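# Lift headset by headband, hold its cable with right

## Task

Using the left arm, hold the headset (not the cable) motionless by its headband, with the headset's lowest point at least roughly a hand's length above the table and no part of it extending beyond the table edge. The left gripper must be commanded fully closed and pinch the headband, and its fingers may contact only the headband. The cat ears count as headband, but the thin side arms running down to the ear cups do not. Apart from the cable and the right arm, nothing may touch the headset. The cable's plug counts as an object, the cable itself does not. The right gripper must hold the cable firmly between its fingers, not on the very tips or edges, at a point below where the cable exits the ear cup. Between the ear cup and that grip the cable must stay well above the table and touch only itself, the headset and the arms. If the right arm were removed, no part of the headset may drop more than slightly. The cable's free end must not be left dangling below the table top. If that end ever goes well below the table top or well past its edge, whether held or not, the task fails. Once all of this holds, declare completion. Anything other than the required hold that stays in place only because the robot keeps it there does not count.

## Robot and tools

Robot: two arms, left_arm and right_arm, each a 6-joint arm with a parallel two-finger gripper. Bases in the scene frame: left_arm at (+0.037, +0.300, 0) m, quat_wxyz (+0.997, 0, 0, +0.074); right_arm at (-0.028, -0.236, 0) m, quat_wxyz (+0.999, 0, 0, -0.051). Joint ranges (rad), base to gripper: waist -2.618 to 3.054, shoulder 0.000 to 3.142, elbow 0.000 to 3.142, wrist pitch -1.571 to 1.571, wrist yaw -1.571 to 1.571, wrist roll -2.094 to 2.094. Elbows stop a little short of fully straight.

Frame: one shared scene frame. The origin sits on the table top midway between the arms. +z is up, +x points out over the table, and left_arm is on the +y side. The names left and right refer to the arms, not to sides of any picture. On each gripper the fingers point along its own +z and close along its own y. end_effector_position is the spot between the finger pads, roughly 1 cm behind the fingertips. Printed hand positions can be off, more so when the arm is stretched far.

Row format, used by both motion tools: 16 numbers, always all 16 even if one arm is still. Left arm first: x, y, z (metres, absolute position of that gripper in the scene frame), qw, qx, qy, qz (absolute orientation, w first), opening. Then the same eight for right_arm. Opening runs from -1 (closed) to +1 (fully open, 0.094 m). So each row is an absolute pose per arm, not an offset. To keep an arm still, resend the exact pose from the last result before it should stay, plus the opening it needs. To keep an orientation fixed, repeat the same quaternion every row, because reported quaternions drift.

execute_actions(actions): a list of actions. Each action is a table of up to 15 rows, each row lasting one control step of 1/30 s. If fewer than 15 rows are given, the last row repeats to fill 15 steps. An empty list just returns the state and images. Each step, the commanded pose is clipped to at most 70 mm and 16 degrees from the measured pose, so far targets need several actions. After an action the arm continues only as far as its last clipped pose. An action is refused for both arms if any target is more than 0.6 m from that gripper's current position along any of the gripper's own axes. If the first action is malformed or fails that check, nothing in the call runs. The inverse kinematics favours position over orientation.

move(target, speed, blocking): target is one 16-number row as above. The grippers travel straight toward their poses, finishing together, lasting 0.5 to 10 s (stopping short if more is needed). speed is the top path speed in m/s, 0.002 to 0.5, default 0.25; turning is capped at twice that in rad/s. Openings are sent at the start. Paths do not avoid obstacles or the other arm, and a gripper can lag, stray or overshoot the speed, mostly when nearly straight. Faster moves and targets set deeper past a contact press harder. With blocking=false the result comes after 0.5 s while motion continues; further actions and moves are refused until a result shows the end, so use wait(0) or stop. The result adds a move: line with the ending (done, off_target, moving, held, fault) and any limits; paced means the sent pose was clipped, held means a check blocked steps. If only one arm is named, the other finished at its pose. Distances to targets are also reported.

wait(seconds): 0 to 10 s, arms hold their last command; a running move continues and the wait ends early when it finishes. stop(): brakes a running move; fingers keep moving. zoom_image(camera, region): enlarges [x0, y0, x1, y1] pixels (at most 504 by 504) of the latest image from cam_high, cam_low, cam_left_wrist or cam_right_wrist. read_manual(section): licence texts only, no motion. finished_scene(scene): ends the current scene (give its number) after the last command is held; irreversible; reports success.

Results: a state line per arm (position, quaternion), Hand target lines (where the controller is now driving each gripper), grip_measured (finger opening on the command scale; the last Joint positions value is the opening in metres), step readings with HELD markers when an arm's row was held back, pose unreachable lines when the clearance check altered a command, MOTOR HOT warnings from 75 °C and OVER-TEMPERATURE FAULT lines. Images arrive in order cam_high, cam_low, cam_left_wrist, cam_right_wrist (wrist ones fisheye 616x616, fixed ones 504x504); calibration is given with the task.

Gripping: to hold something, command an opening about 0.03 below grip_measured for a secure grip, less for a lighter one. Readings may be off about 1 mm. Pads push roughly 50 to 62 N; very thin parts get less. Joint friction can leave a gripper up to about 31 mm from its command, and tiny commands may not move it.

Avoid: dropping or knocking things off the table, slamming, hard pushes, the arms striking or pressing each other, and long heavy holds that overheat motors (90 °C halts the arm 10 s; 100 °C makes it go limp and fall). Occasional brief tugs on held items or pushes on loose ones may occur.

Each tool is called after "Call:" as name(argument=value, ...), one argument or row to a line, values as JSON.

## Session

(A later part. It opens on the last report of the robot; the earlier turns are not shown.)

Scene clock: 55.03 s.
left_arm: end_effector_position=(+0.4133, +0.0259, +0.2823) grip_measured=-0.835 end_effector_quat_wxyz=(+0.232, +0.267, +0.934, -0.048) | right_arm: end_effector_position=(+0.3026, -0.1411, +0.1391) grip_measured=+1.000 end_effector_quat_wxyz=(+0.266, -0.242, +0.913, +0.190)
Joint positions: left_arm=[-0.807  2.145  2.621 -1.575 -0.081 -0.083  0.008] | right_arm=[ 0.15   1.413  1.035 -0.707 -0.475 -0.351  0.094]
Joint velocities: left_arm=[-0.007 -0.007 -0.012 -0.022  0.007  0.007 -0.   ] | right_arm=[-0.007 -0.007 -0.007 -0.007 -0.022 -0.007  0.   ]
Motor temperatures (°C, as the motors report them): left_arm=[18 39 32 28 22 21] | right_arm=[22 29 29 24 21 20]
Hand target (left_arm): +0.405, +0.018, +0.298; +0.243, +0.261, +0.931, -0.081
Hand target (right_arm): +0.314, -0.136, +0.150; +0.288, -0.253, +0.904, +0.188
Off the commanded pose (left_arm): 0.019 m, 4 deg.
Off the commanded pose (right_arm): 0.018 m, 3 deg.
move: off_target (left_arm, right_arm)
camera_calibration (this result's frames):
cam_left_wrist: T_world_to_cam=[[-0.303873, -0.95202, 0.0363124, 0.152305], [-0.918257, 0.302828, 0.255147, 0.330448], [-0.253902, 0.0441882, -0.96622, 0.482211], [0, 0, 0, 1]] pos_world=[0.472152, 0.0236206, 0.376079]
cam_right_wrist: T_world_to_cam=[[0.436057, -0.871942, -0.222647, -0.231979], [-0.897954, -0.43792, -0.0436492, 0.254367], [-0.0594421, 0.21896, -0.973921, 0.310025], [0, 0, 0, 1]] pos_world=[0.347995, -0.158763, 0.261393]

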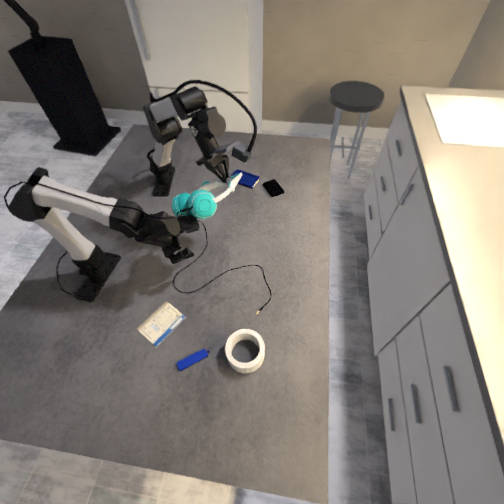

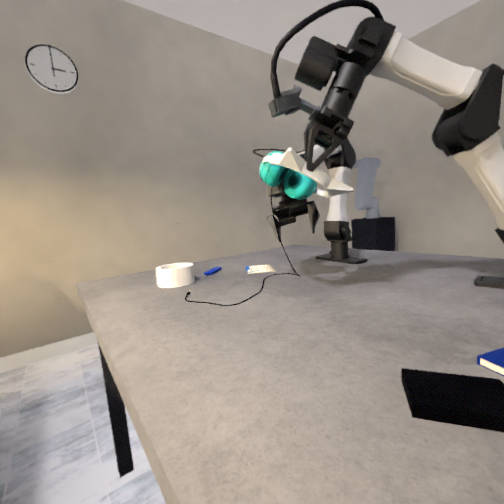

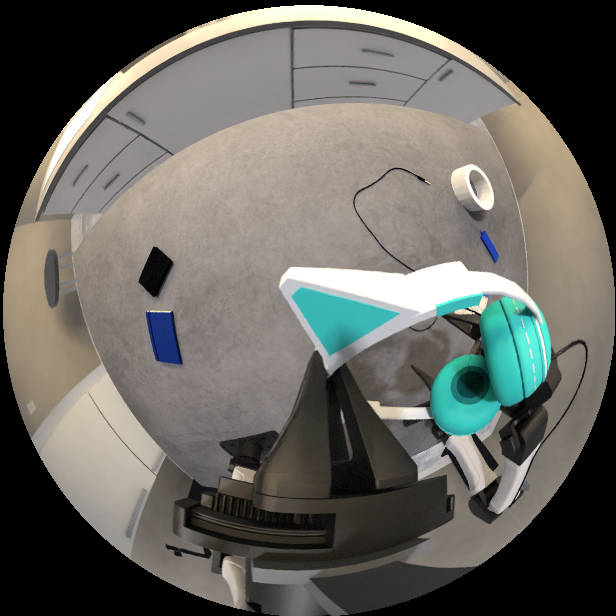

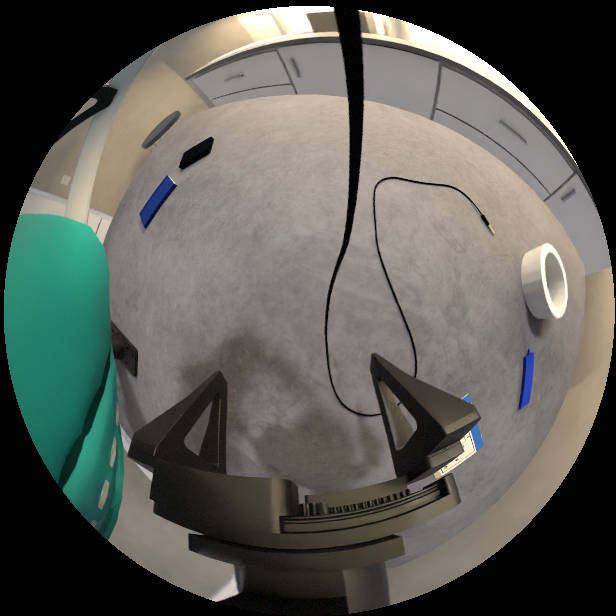

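Call:
move(
  target=[0.405,0.018,0.298,0.242,0.261,0.931,-0.081,-1, 0.19,-0.23,0.12,0.671,-0.224,0.671,0.224,1],
  speed=0.1,
)

Scene clock: 66.30 s.
left_arm: end_effector_position=(+0.4124, +0.0246, +0.2822) grip_measured=-0.835 end_effector_quat_wxyz=(+0.231, +0.267, +0.934, -0.052) | right_arm: end_effector_position=(+0.1923, -0.2311, +0.1228) grip_measured=+1.000 end_effector_quat_wxyz=(+0.662, -0.235, +0.675, +0.225)
Joint positions: left_arm=[-0.807  2.145  2.621 -1.575 -0.072 -0.085  0.008] | right_arm=[-0.774  1.047  0.042  0.419 -1.531 -0.593  0.094]
Joint velocities: left_arm=[-0.017  0.007 -0.007  0.037  0.095 -0.022  0.   ] | right_arm=[ 0.007  0.007 -0.017  0.11   0.095  0.022  0.   ]
Motor temperatures (°C, as the motors report them): left_arm=[18 40 33 28 22 21] | right_arm=[22 29 30 25 21 20]
Hand target (left_arm): +0.405, +0.018, +0.298; +0.243, +0.261, +0.931, -0.081
Hand target (right_arm): +0.190, -0.230, +0.120; +0.663, -0.230, +0.675, +0.229
Off the commanded pose (left_arm): 0.019 m, 4 deg.
Off the commanded pose (right_arm): 0.004 m, 2 deg.
move: off_target (left_arm)
camera_calibration (this result's frames):
cam_left_wrist: T_world_to_cam=[[-0.306176, -0.950942, 0.0443369, 0.149538], [-0.916139, 0.306989, 0.257773, 0.328319], [-0.258738, 0.0383053, -0.965188, 0.48379], [0, 0, 0, 1]] pos_world=[0.471746, 0.0228803, 0.375687]
cam_right_wrist: T_world_to_cam=[[0.554138, -0.827031, -0.0946083, -0.293999], [-0.503336, -0.242372, -0.829403, 0.180989], [0.663011, 0.507223, -0.550582, 0.183042], [0, 0, 0, 1]] pos_world=[0.132655, -0.292123, 0.223078]

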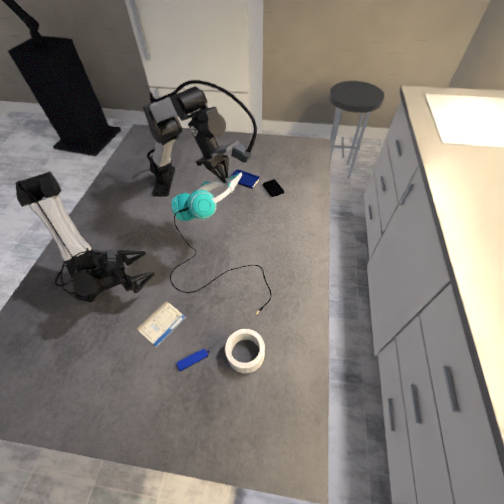

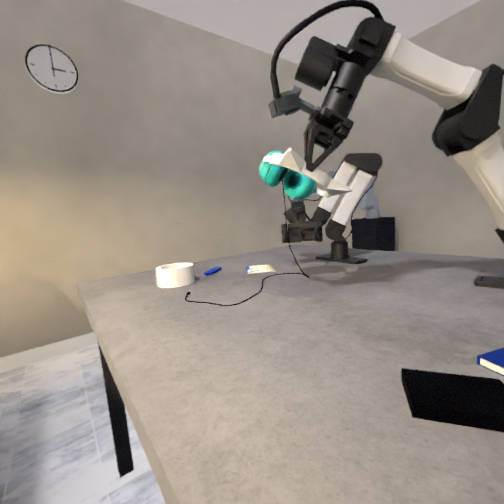

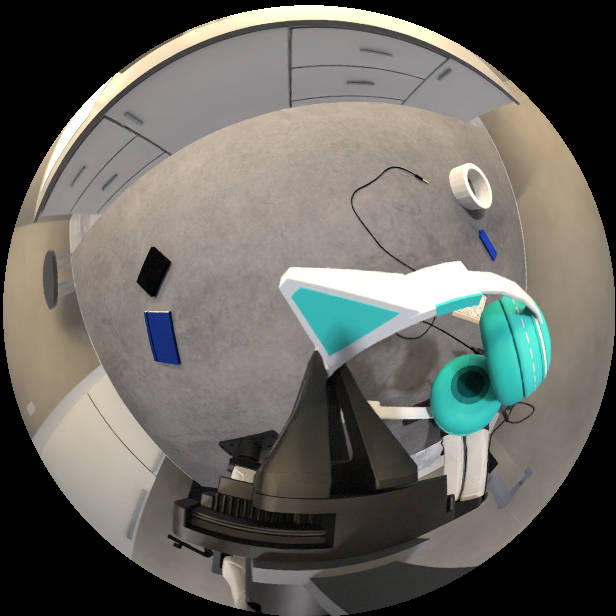

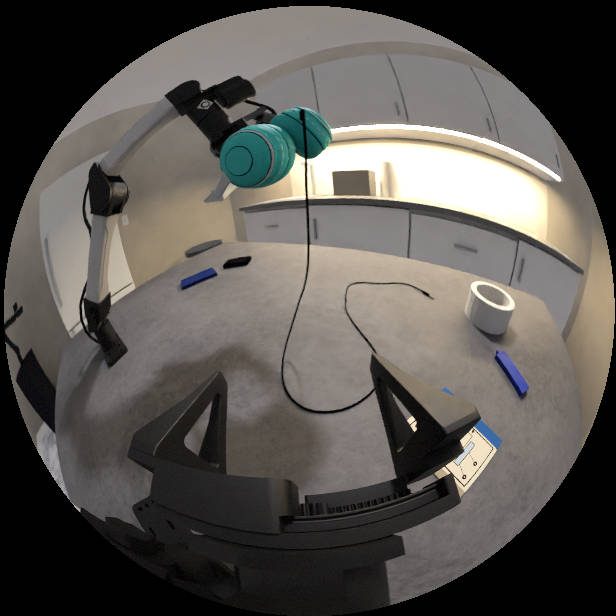

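Call:
move(
  target=[0.405,0.018,0.298,0.242,0.261,0.931,-0.081,-1, 0.30,-0.148,0.12,0.671,-0.224,0.671,0.224,1],
  speed=0.06,
)

Scene clock: 74.30 s.
left_arm: end_effector_position=(+0.4124, +0.0246, +0.2822) grip_measured=-0.835 end_effector_quat_wxyz=(+0.231, +0.267, +0.934, -0.052) | right_arm: end_effector_position=(+0.2945, -0.1496, +0.1112) grip_measured=+1.000 end_effector_quat_wxyz=(+0.648, -0.223, +0.692, +0.225)
Joint positions: left_arm=[-0.807  2.145  2.621 -1.575 -0.072 -0.085  0.008] | right_arm=[ 0.008  1.732  0.12   1.534 -0.739 -0.03   0.094]
Joint velocities: left_arm=[-0.002  0.002 -0.007  0.022  0.081 -0.007 -0.   ] | right_arm=[ 0.007  0.017  0.007  0.022  0.007 -0.037  0.   ]
Motor temperatures (°C, as the motors report them): left_arm=[18 41 33 28 22 21] | right_arm=[22 28 29 25 21 20]
Hand target (left_arm): +0.405, +0.018, +0.298; +0.243, +0.261, +0.931, -0.081
Hand target (right_arm): +0.301, -0.148, +0.119; +0.661, -0.228, +0.680, +0.222
Off the commanded pose (left_arm): 0.019 m, 4 deg.
Off the commanded pose (right_arm): 0.010 m, 4 deg.
joint sent to its limit (right arm) — the command would take joint 4 (wrist pitch) past its upper limit, so that joint was sent only as far as its limit.
move: off_target (left_arm, right_arm)
camera_calibration (this result's frames):
cam_left_wrist: T_world_to_cam=[[-0.306176, -0.950942, 0.0443369, 0.149538], [-0.916139, 0.306989, 0.257773, 0.328319], [-0.258738, 0.0383053, -0.965188, 0.48379], [0, 0, 0, 1]] pos_world=[0.471746, 0.0228803, 0.375687]
cam_right_wrist: T_world_to_cam=[[0.535965, -0.835475, -0.121337, -0.277235], [-0.54472, -0.232421, -0.805767, 0.253653], [0.644997, 0.497958, -0.57967, 0.0747065], [0, 0, 0, 1]] pos_world=[0.238573, -0.20987, 0.214051]

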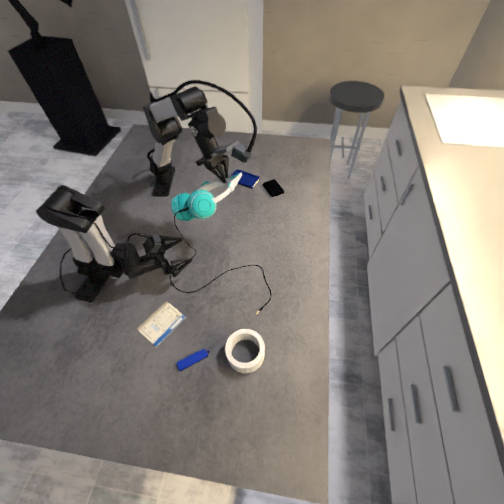

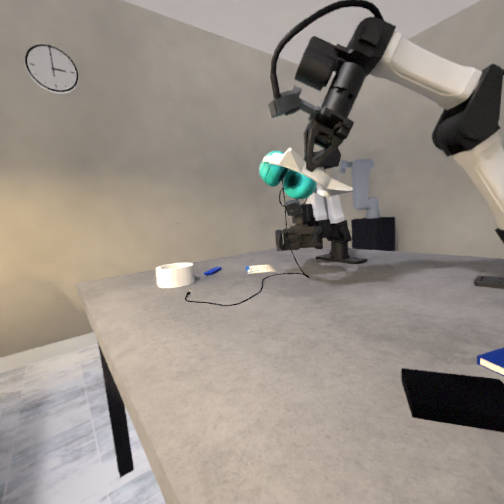

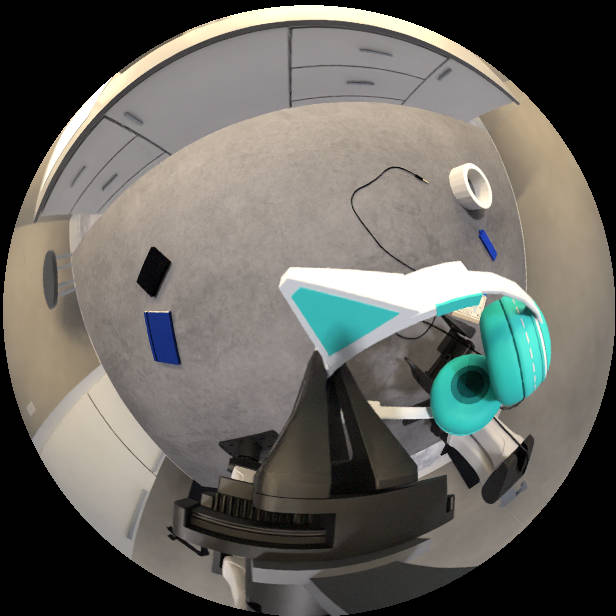

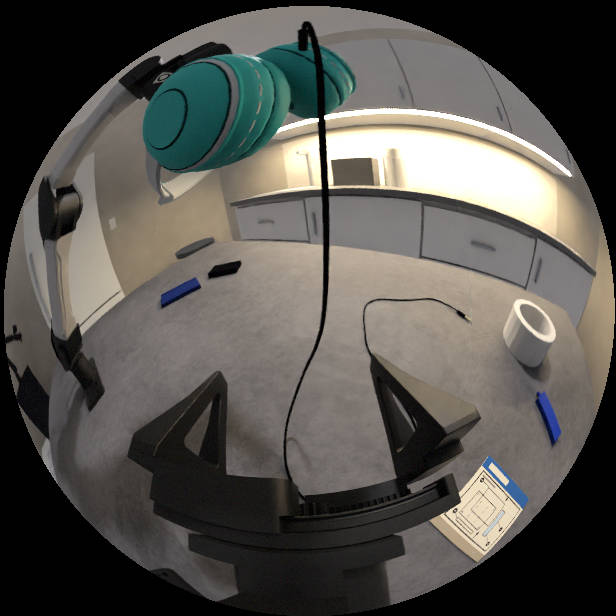

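Call:
move(
  target=[0.405,0.018,0.298,0.242,0.261,0.931,-0.081,-1, 0.2945,-0.1496,0.1112,0.648,-0.223,0.692,0.225,-1],
  speed=0.05,
)

Scene clock: 80.60 s.
left_arm: end_effector_position=(+0.4125, +0.0248, +0.2822) grip_measured=-0.835 end_effector_quat_wxyz=(+0.231, +0.267, +0.934, -0.052) | right_arm: end_effector_position=(+0.2947, -0.1498, +0.1101) grip_measured=-0.985 end_effector_quat_wxyz=(+0.647, -0.222, +0.694, +0.225)
Joint positions: left_arm=[-0.807  2.145  2.621 -1.575 -0.073 -0.085  0.008] | right_arm=[ 0.009  1.732  0.12   1.529 -0.736 -0.03   0.001]
Joint velocities: left_arm=[-0.002 -0.007 -0.012 -0.022  0.007 -0.051  0.001] | right_arm=[ 0.002 -0.002  0.017 -0.007 -0.037 -0.051 -0.   ]
Motor temperatures (°C, as the motors report them): left_arm=[18 41 33 28 22 21] | right_arm=[22 28 29 26 21 20]
Hand target (left_arm): +0.405, +0.018, +0.298; +0.243, +0.261, +0.931, -0.081
Hand target (right_arm): +0.294, -0.149, +0.111; +0.648, -0.223, +0.692, +0.225
Off the commanded pose (left_arm): 0.019 m, 4 deg.
Off the commanded pose (right_arm): 0.001 m, 0 deg.
move: off_target (left_arm)
camera_calibration (this result's frames):
cam_left_wrist: T_world_to_cam=[[-0.30619, -0.950975, 0.0435269, 0.149897], [-0.916271, 0.306803, 0.257527, 0.328483], [-0.258255, 0.0389697, -0.96529, 0.483628], [0, 0, 0, 1]] pos_world=[0.471776, 0.0229222, 0.375724]
cam_right_wrist: T_world_to_cam=[[0.533085, -0.836866, -0.124403, -0.276736], [-0.549632, -0.230761, -0.802904, 0.254187], [0.643215, 0.496392, -0.582983, 0.0747422], [0, 0, 0, 1]] pos_world=[0.239157, -0.210036, 0.213234]

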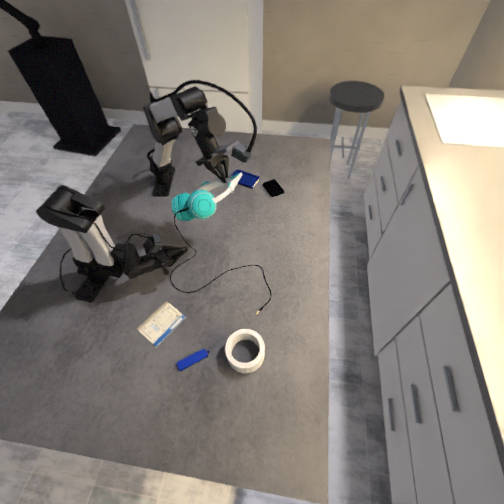

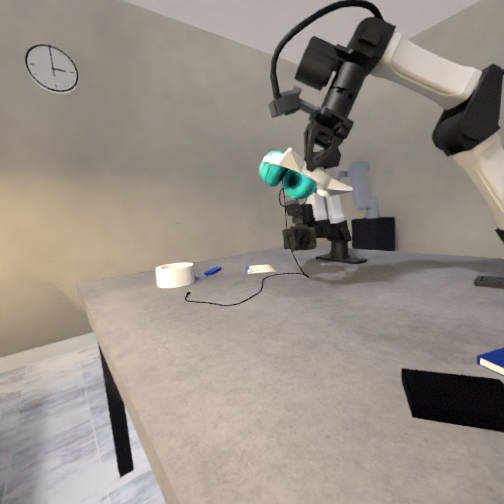

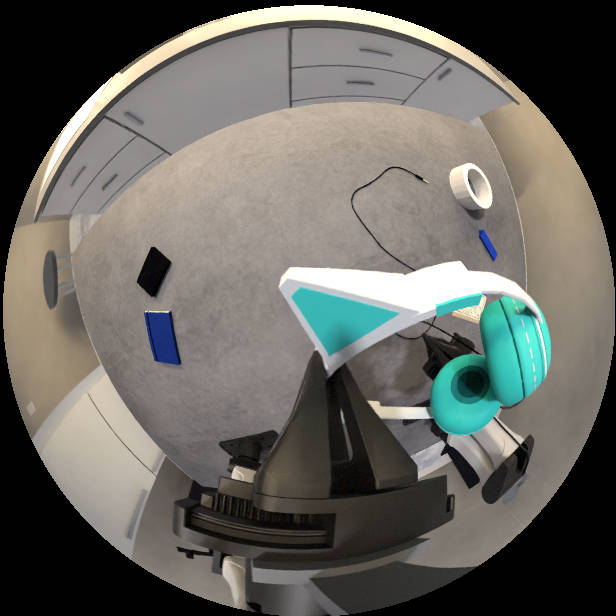

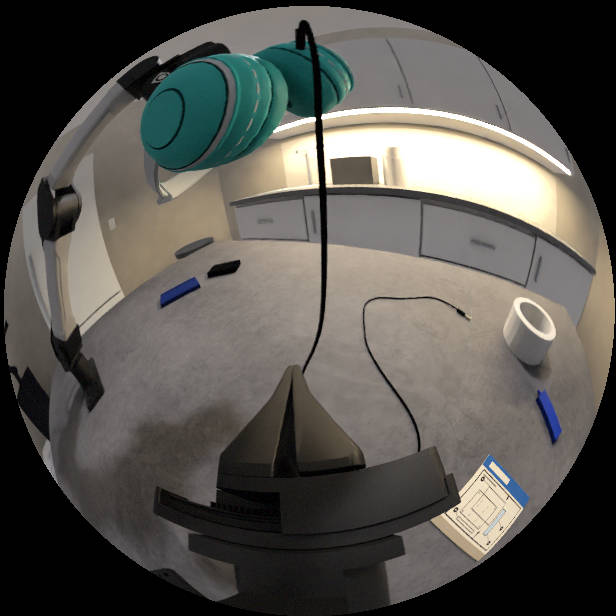

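Call:
move(
  target=[0.405,0.018,0.298,0.242,0.261,0.931,-0.081,-1, 0.2945,-0.1496,0.115,0.648,-0.223,0.692,0.225,1],
  speed=0.05,
)

Call:
move(
  target=[0.405,0.018,0.298,0.242,0.261,0.931,-0.081,-1, 0.335,-0.12,0.125,0.648,-0.223,0.692,0.225,1],
  speed=0.05,
)

Scene clock: 85.70 s.
left_arm: end_effector_position=(+0.4125, +0.0248, +0.2822) grip_measured=-0.835 end_effector_quat_wxyz=(+0.231, +0.267, +0.934, -0.052) | right_arm: end_effector_position=(+0.2941, -0.1498, +0.1082) grip_measured=+1.000 end_effector_quat_wxyz=(+0.641, -0.219, +0.700, +0.228)
Joint positions: left_arm=[-0.807  2.145  2.621 -1.575 -0.073 -0.085  0.008] | right_arm=[ 0.009  1.712  0.12   1.49  -0.736 -0.03   0.094]
Joint velocities: left_arm=[ 0.007  0.007  0.022  0.081 -0.051 -0.007  0.   ] | right_arm=[-0.032  0.002 -0.002 -0.051  0.022  0.022  0.   ]
Motor temperatures (°C, as the motors report them): left_arm=[18 42 34 28 22 21] | right_arm=[22 28 28 26 21 20]
Hand target (left_arm): +0.405, +0.018, +0.298; +0.243, +0.261, +0.931, -0.081
Hand target (right_arm): +0.294, -0.150, +0.115; +0.648, -0.223, +0.692, +0.225
Off the commanded pose (left_arm): 0.019 m, 4 deg.
Off the commanded pose (right_arm): 0.007 m, 1 deg.
move: off_target (left_arm)
camera_calibration (this result's frames):
cam_left_wrist: T_world_to_cam=[[-0.30619, -0.950975, 0.0435269, 0.149897], [-0.916271, 0.306803, 0.257527, 0.328483], [-0.258255, 0.0389697, -0.96529, 0.483628], [0, 0, 0, 1]] pos_world=[0.471776, 0.0229222, 0.375724]
cam_right_wrist: T_world_to_cam=[[0.530664, -0.83664, -0.135758, -0.274617], [-0.564482, -0.229373, -0.792936, 0.255808], [0.632263, 0.497415, -0.593988, 0.078561], [0, 0, 0, 1]] pos_world=[0.240457, -0.210157, 0.212223]

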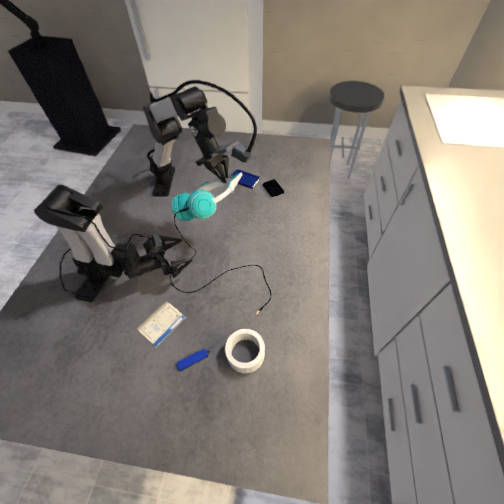

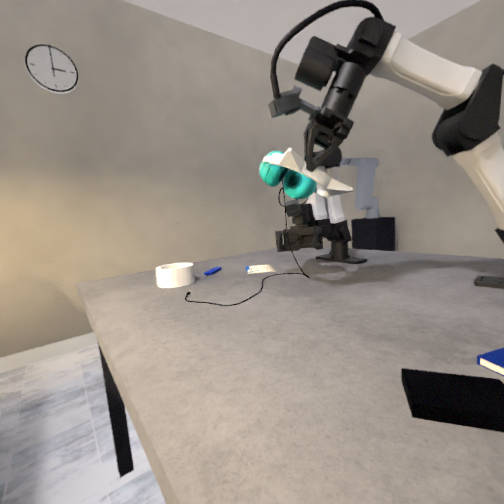

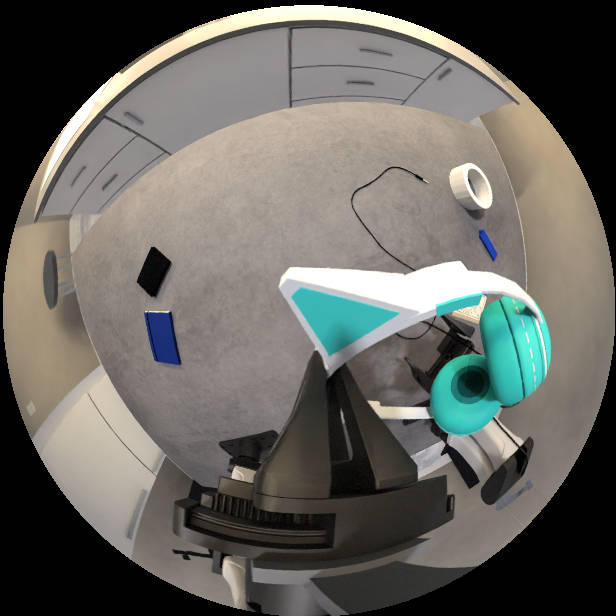

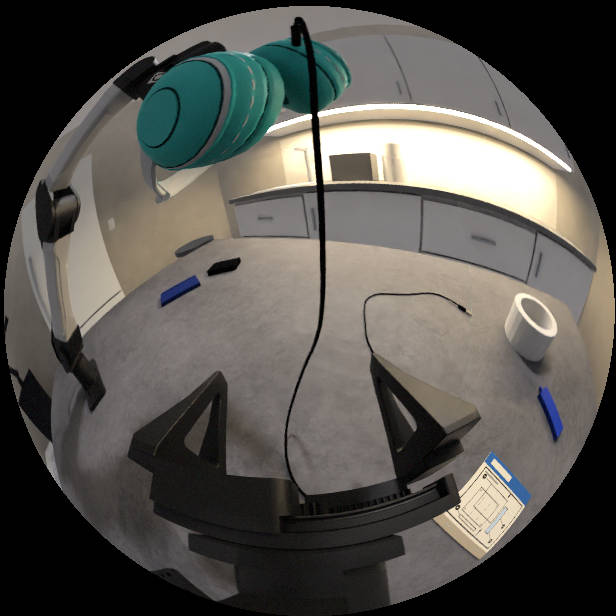

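Scene clock: 87.17 s.
left_arm: end_effector_position=(+0.4124, +0.0246, +0.2822) grip_measured=-0.835 end_effector_quat_wxyz=(+0.231, +0.267, +0.934, -0.052) | right_arm: end_effector_position=(+0.3290, -0.1228, +0.1189) grip_measured=+1.000 end_effector_quat_wxyz=(+0.641, -0.222, +0.699, +0.225)
Joint positions: left_arm=[-0.807  2.145  2.621 -1.575 -0.072 -0.085  0.008] | right_arm=[ 0.147  1.712  0.261  1.358 -0.598 -0.021  0.094]
Joint velocities: left_arm=[-0.007  0.002  0.002 -0.022 -0.066  0.066 -0.001] | right_arm=[ 0.002  0.012  0.002 -0.051 -0.022  0.022  0.   ]
Motor temperatures (°C, as the motors report them): left_arm=[18 42 34 28 22 21] | right_arm=[22 28 28 26 21 20]
Hand target (left_arm): +0.405, +0.018, +0.298; +0.243, +0.261, +0.931, -0.081
Hand target (right_arm): +0.335, -0.120, +0.125; +0.648, -0.223, +0.692, +0.225
Off the commanded pose (left_arm): 0.019 m, 4 deg.
Off the commanded pose (right_arm): 0.009 m, 1 deg.
move: off_target (left_arm)
camera_calibration (this result's frames):
cam_left_wrist: T_world_to_cam=[[-0.306502, -0.950845, 0.0441649, 0.149719], [-0.916057, 0.30726, 0.257743, 0.328287], [-0.258644, 0.0385413, -0.965204, 0.48375], [0, 0, 0, 1]] pos_world=[0.471737, 0.0228458, 0.375691]
cam_right_wrist: T_world_to_cam=[[0.5308, -0.837729, -0.128302, -0.270182], [-0.561761, -0.23443, -0.79339, 0.288706], [0.634568, 0.493206, -0.595039, 0.0482448], [0, 0, 0, 1]] pos_world=[0.274982, -0.182453, 0.223099]

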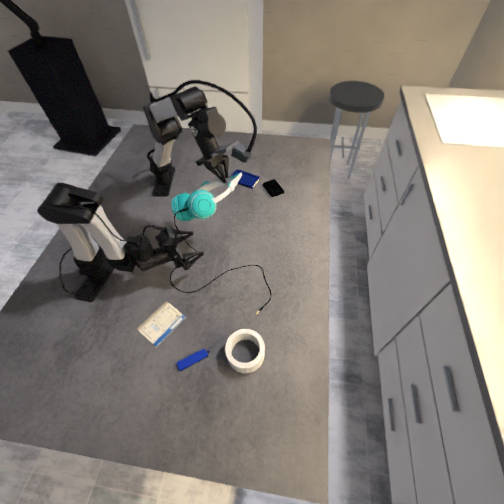

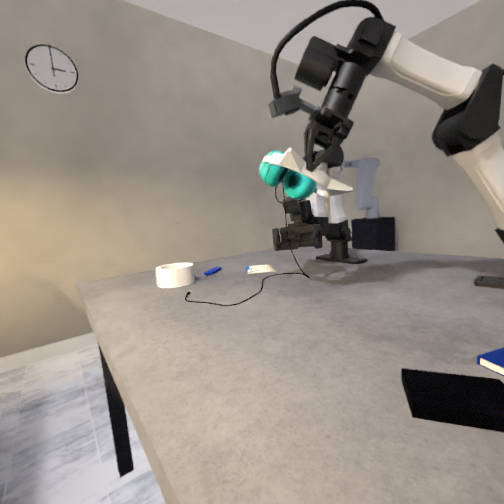

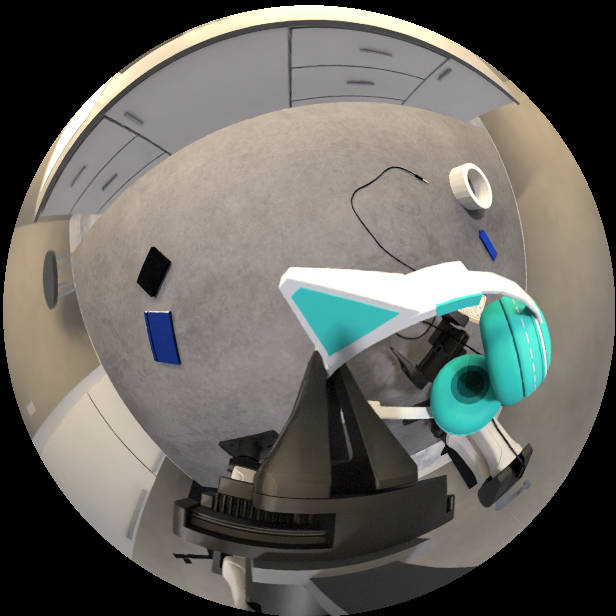

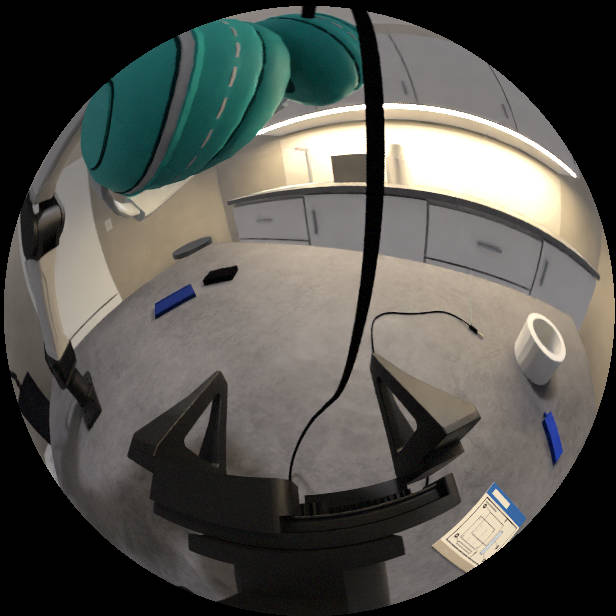

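Call:
move(
  target=[0.405,0.018,0.298,0.242,0.261,0.931,-0.081,-1, 0.329,-0.1228,0.1189,0.641,-0.222,0.699,0.225,-1],
  speed=0.05,
)

Scene clock: 91.67 s.
left_arm: end_effector_position=(+0.4125, +0.0248, +0.2822) grip_measured=-0.835 end_effector_quat_wxyz=(+0.231, +0.268, +0.934, -0.052) | right_arm: end_effector_position=(+0.3290, -0.1230, +0.1179) grip_measured=-0.975 end_effector_quat_wxyz=(+0.640, -0.221, +0.701, +0.225)
Joint positions: left_arm=[-0.807  2.145  2.621 -1.575 -0.073 -0.084  0.008] | right_arm=[ 0.147  1.712  0.261  1.353 -0.596 -0.021  0.001]
Joint velocities: left_arm=[-0.012 -0.002 -0.012  0.007 -0.051 -0.081 -0.   ] | right_arm=[-0.002  0.002 -0.007 -0.066 -0.022 -0.051 -0.001]
Motor temperatures (°C, as the motors report them): left_arm=[18 42 34 28 22 21] | right_arm=[22 28 28 27 21 20]
Hand target (left_arm): +0.405, +0.018, +0.298; +0.243, +0.261, +0.931, -0.081
Hand target (right_arm): +0.329, -0.123, +0.119; +0.641, -0.222, +0.699, +0.225
Off the commanded pose (left_arm): 0.019 m, 4 deg.
Off the commanded pose (right_arm): 0.001 m, 0 deg.
move: off_target (left_arm)
camera_calibration (this result's frames):
cam_left_wrist: T_world_to_cam=[[-0.306516, -0.950878, 0.0433548, 0.150078], [-0.916188, 0.307074, 0.257497, 0.32845], [-0.258161, 0.0392057, -0.965306, 0.483587], [0, 0, 0, 1]] pos_world=[0.471767, 0.0228877, 0.375728]
cam_right_wrist: T_world_to_cam=[[0.528936, -0.83858, -0.130428, -0.269764], [-0.565733, -0.233851, -0.790733, 0.288963], [0.632592, 0.492034, -0.598105, 0.0485837], [0, 0, 0, 1]] pos_world=[0.27543, -0.182549, 0.222366]

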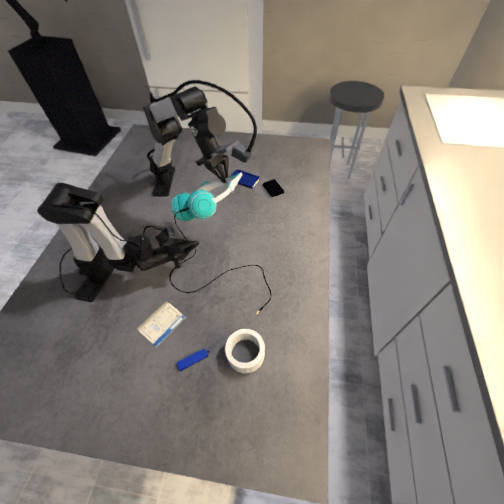

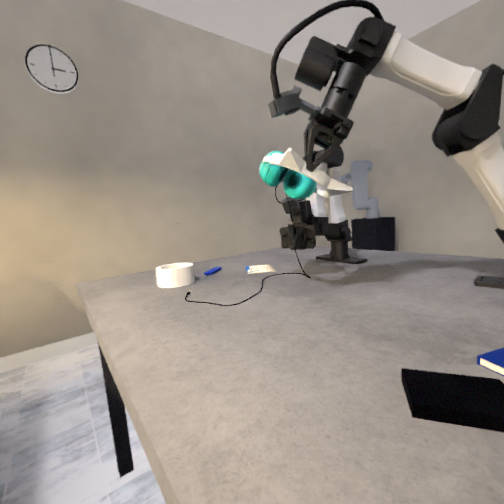

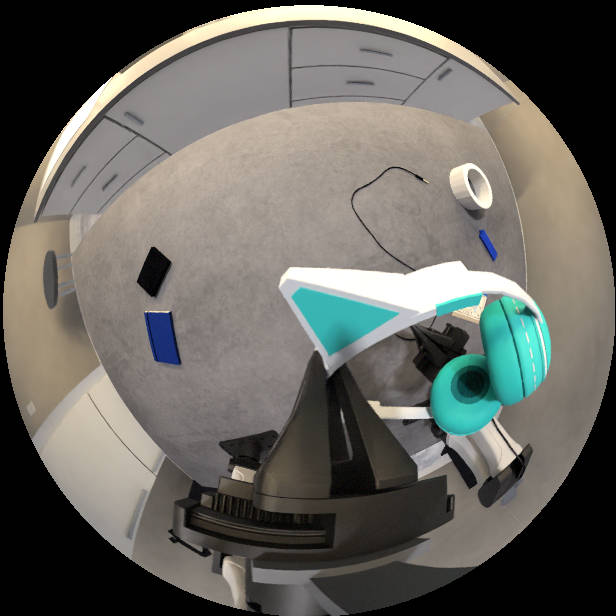

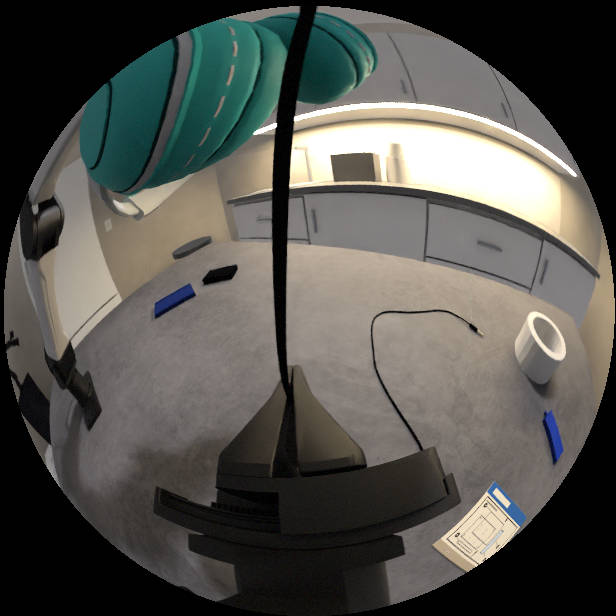

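Cable gripped (-0.975).

Call:
finished_scene(
  scene=2,
)

The scene is finished: the task was done.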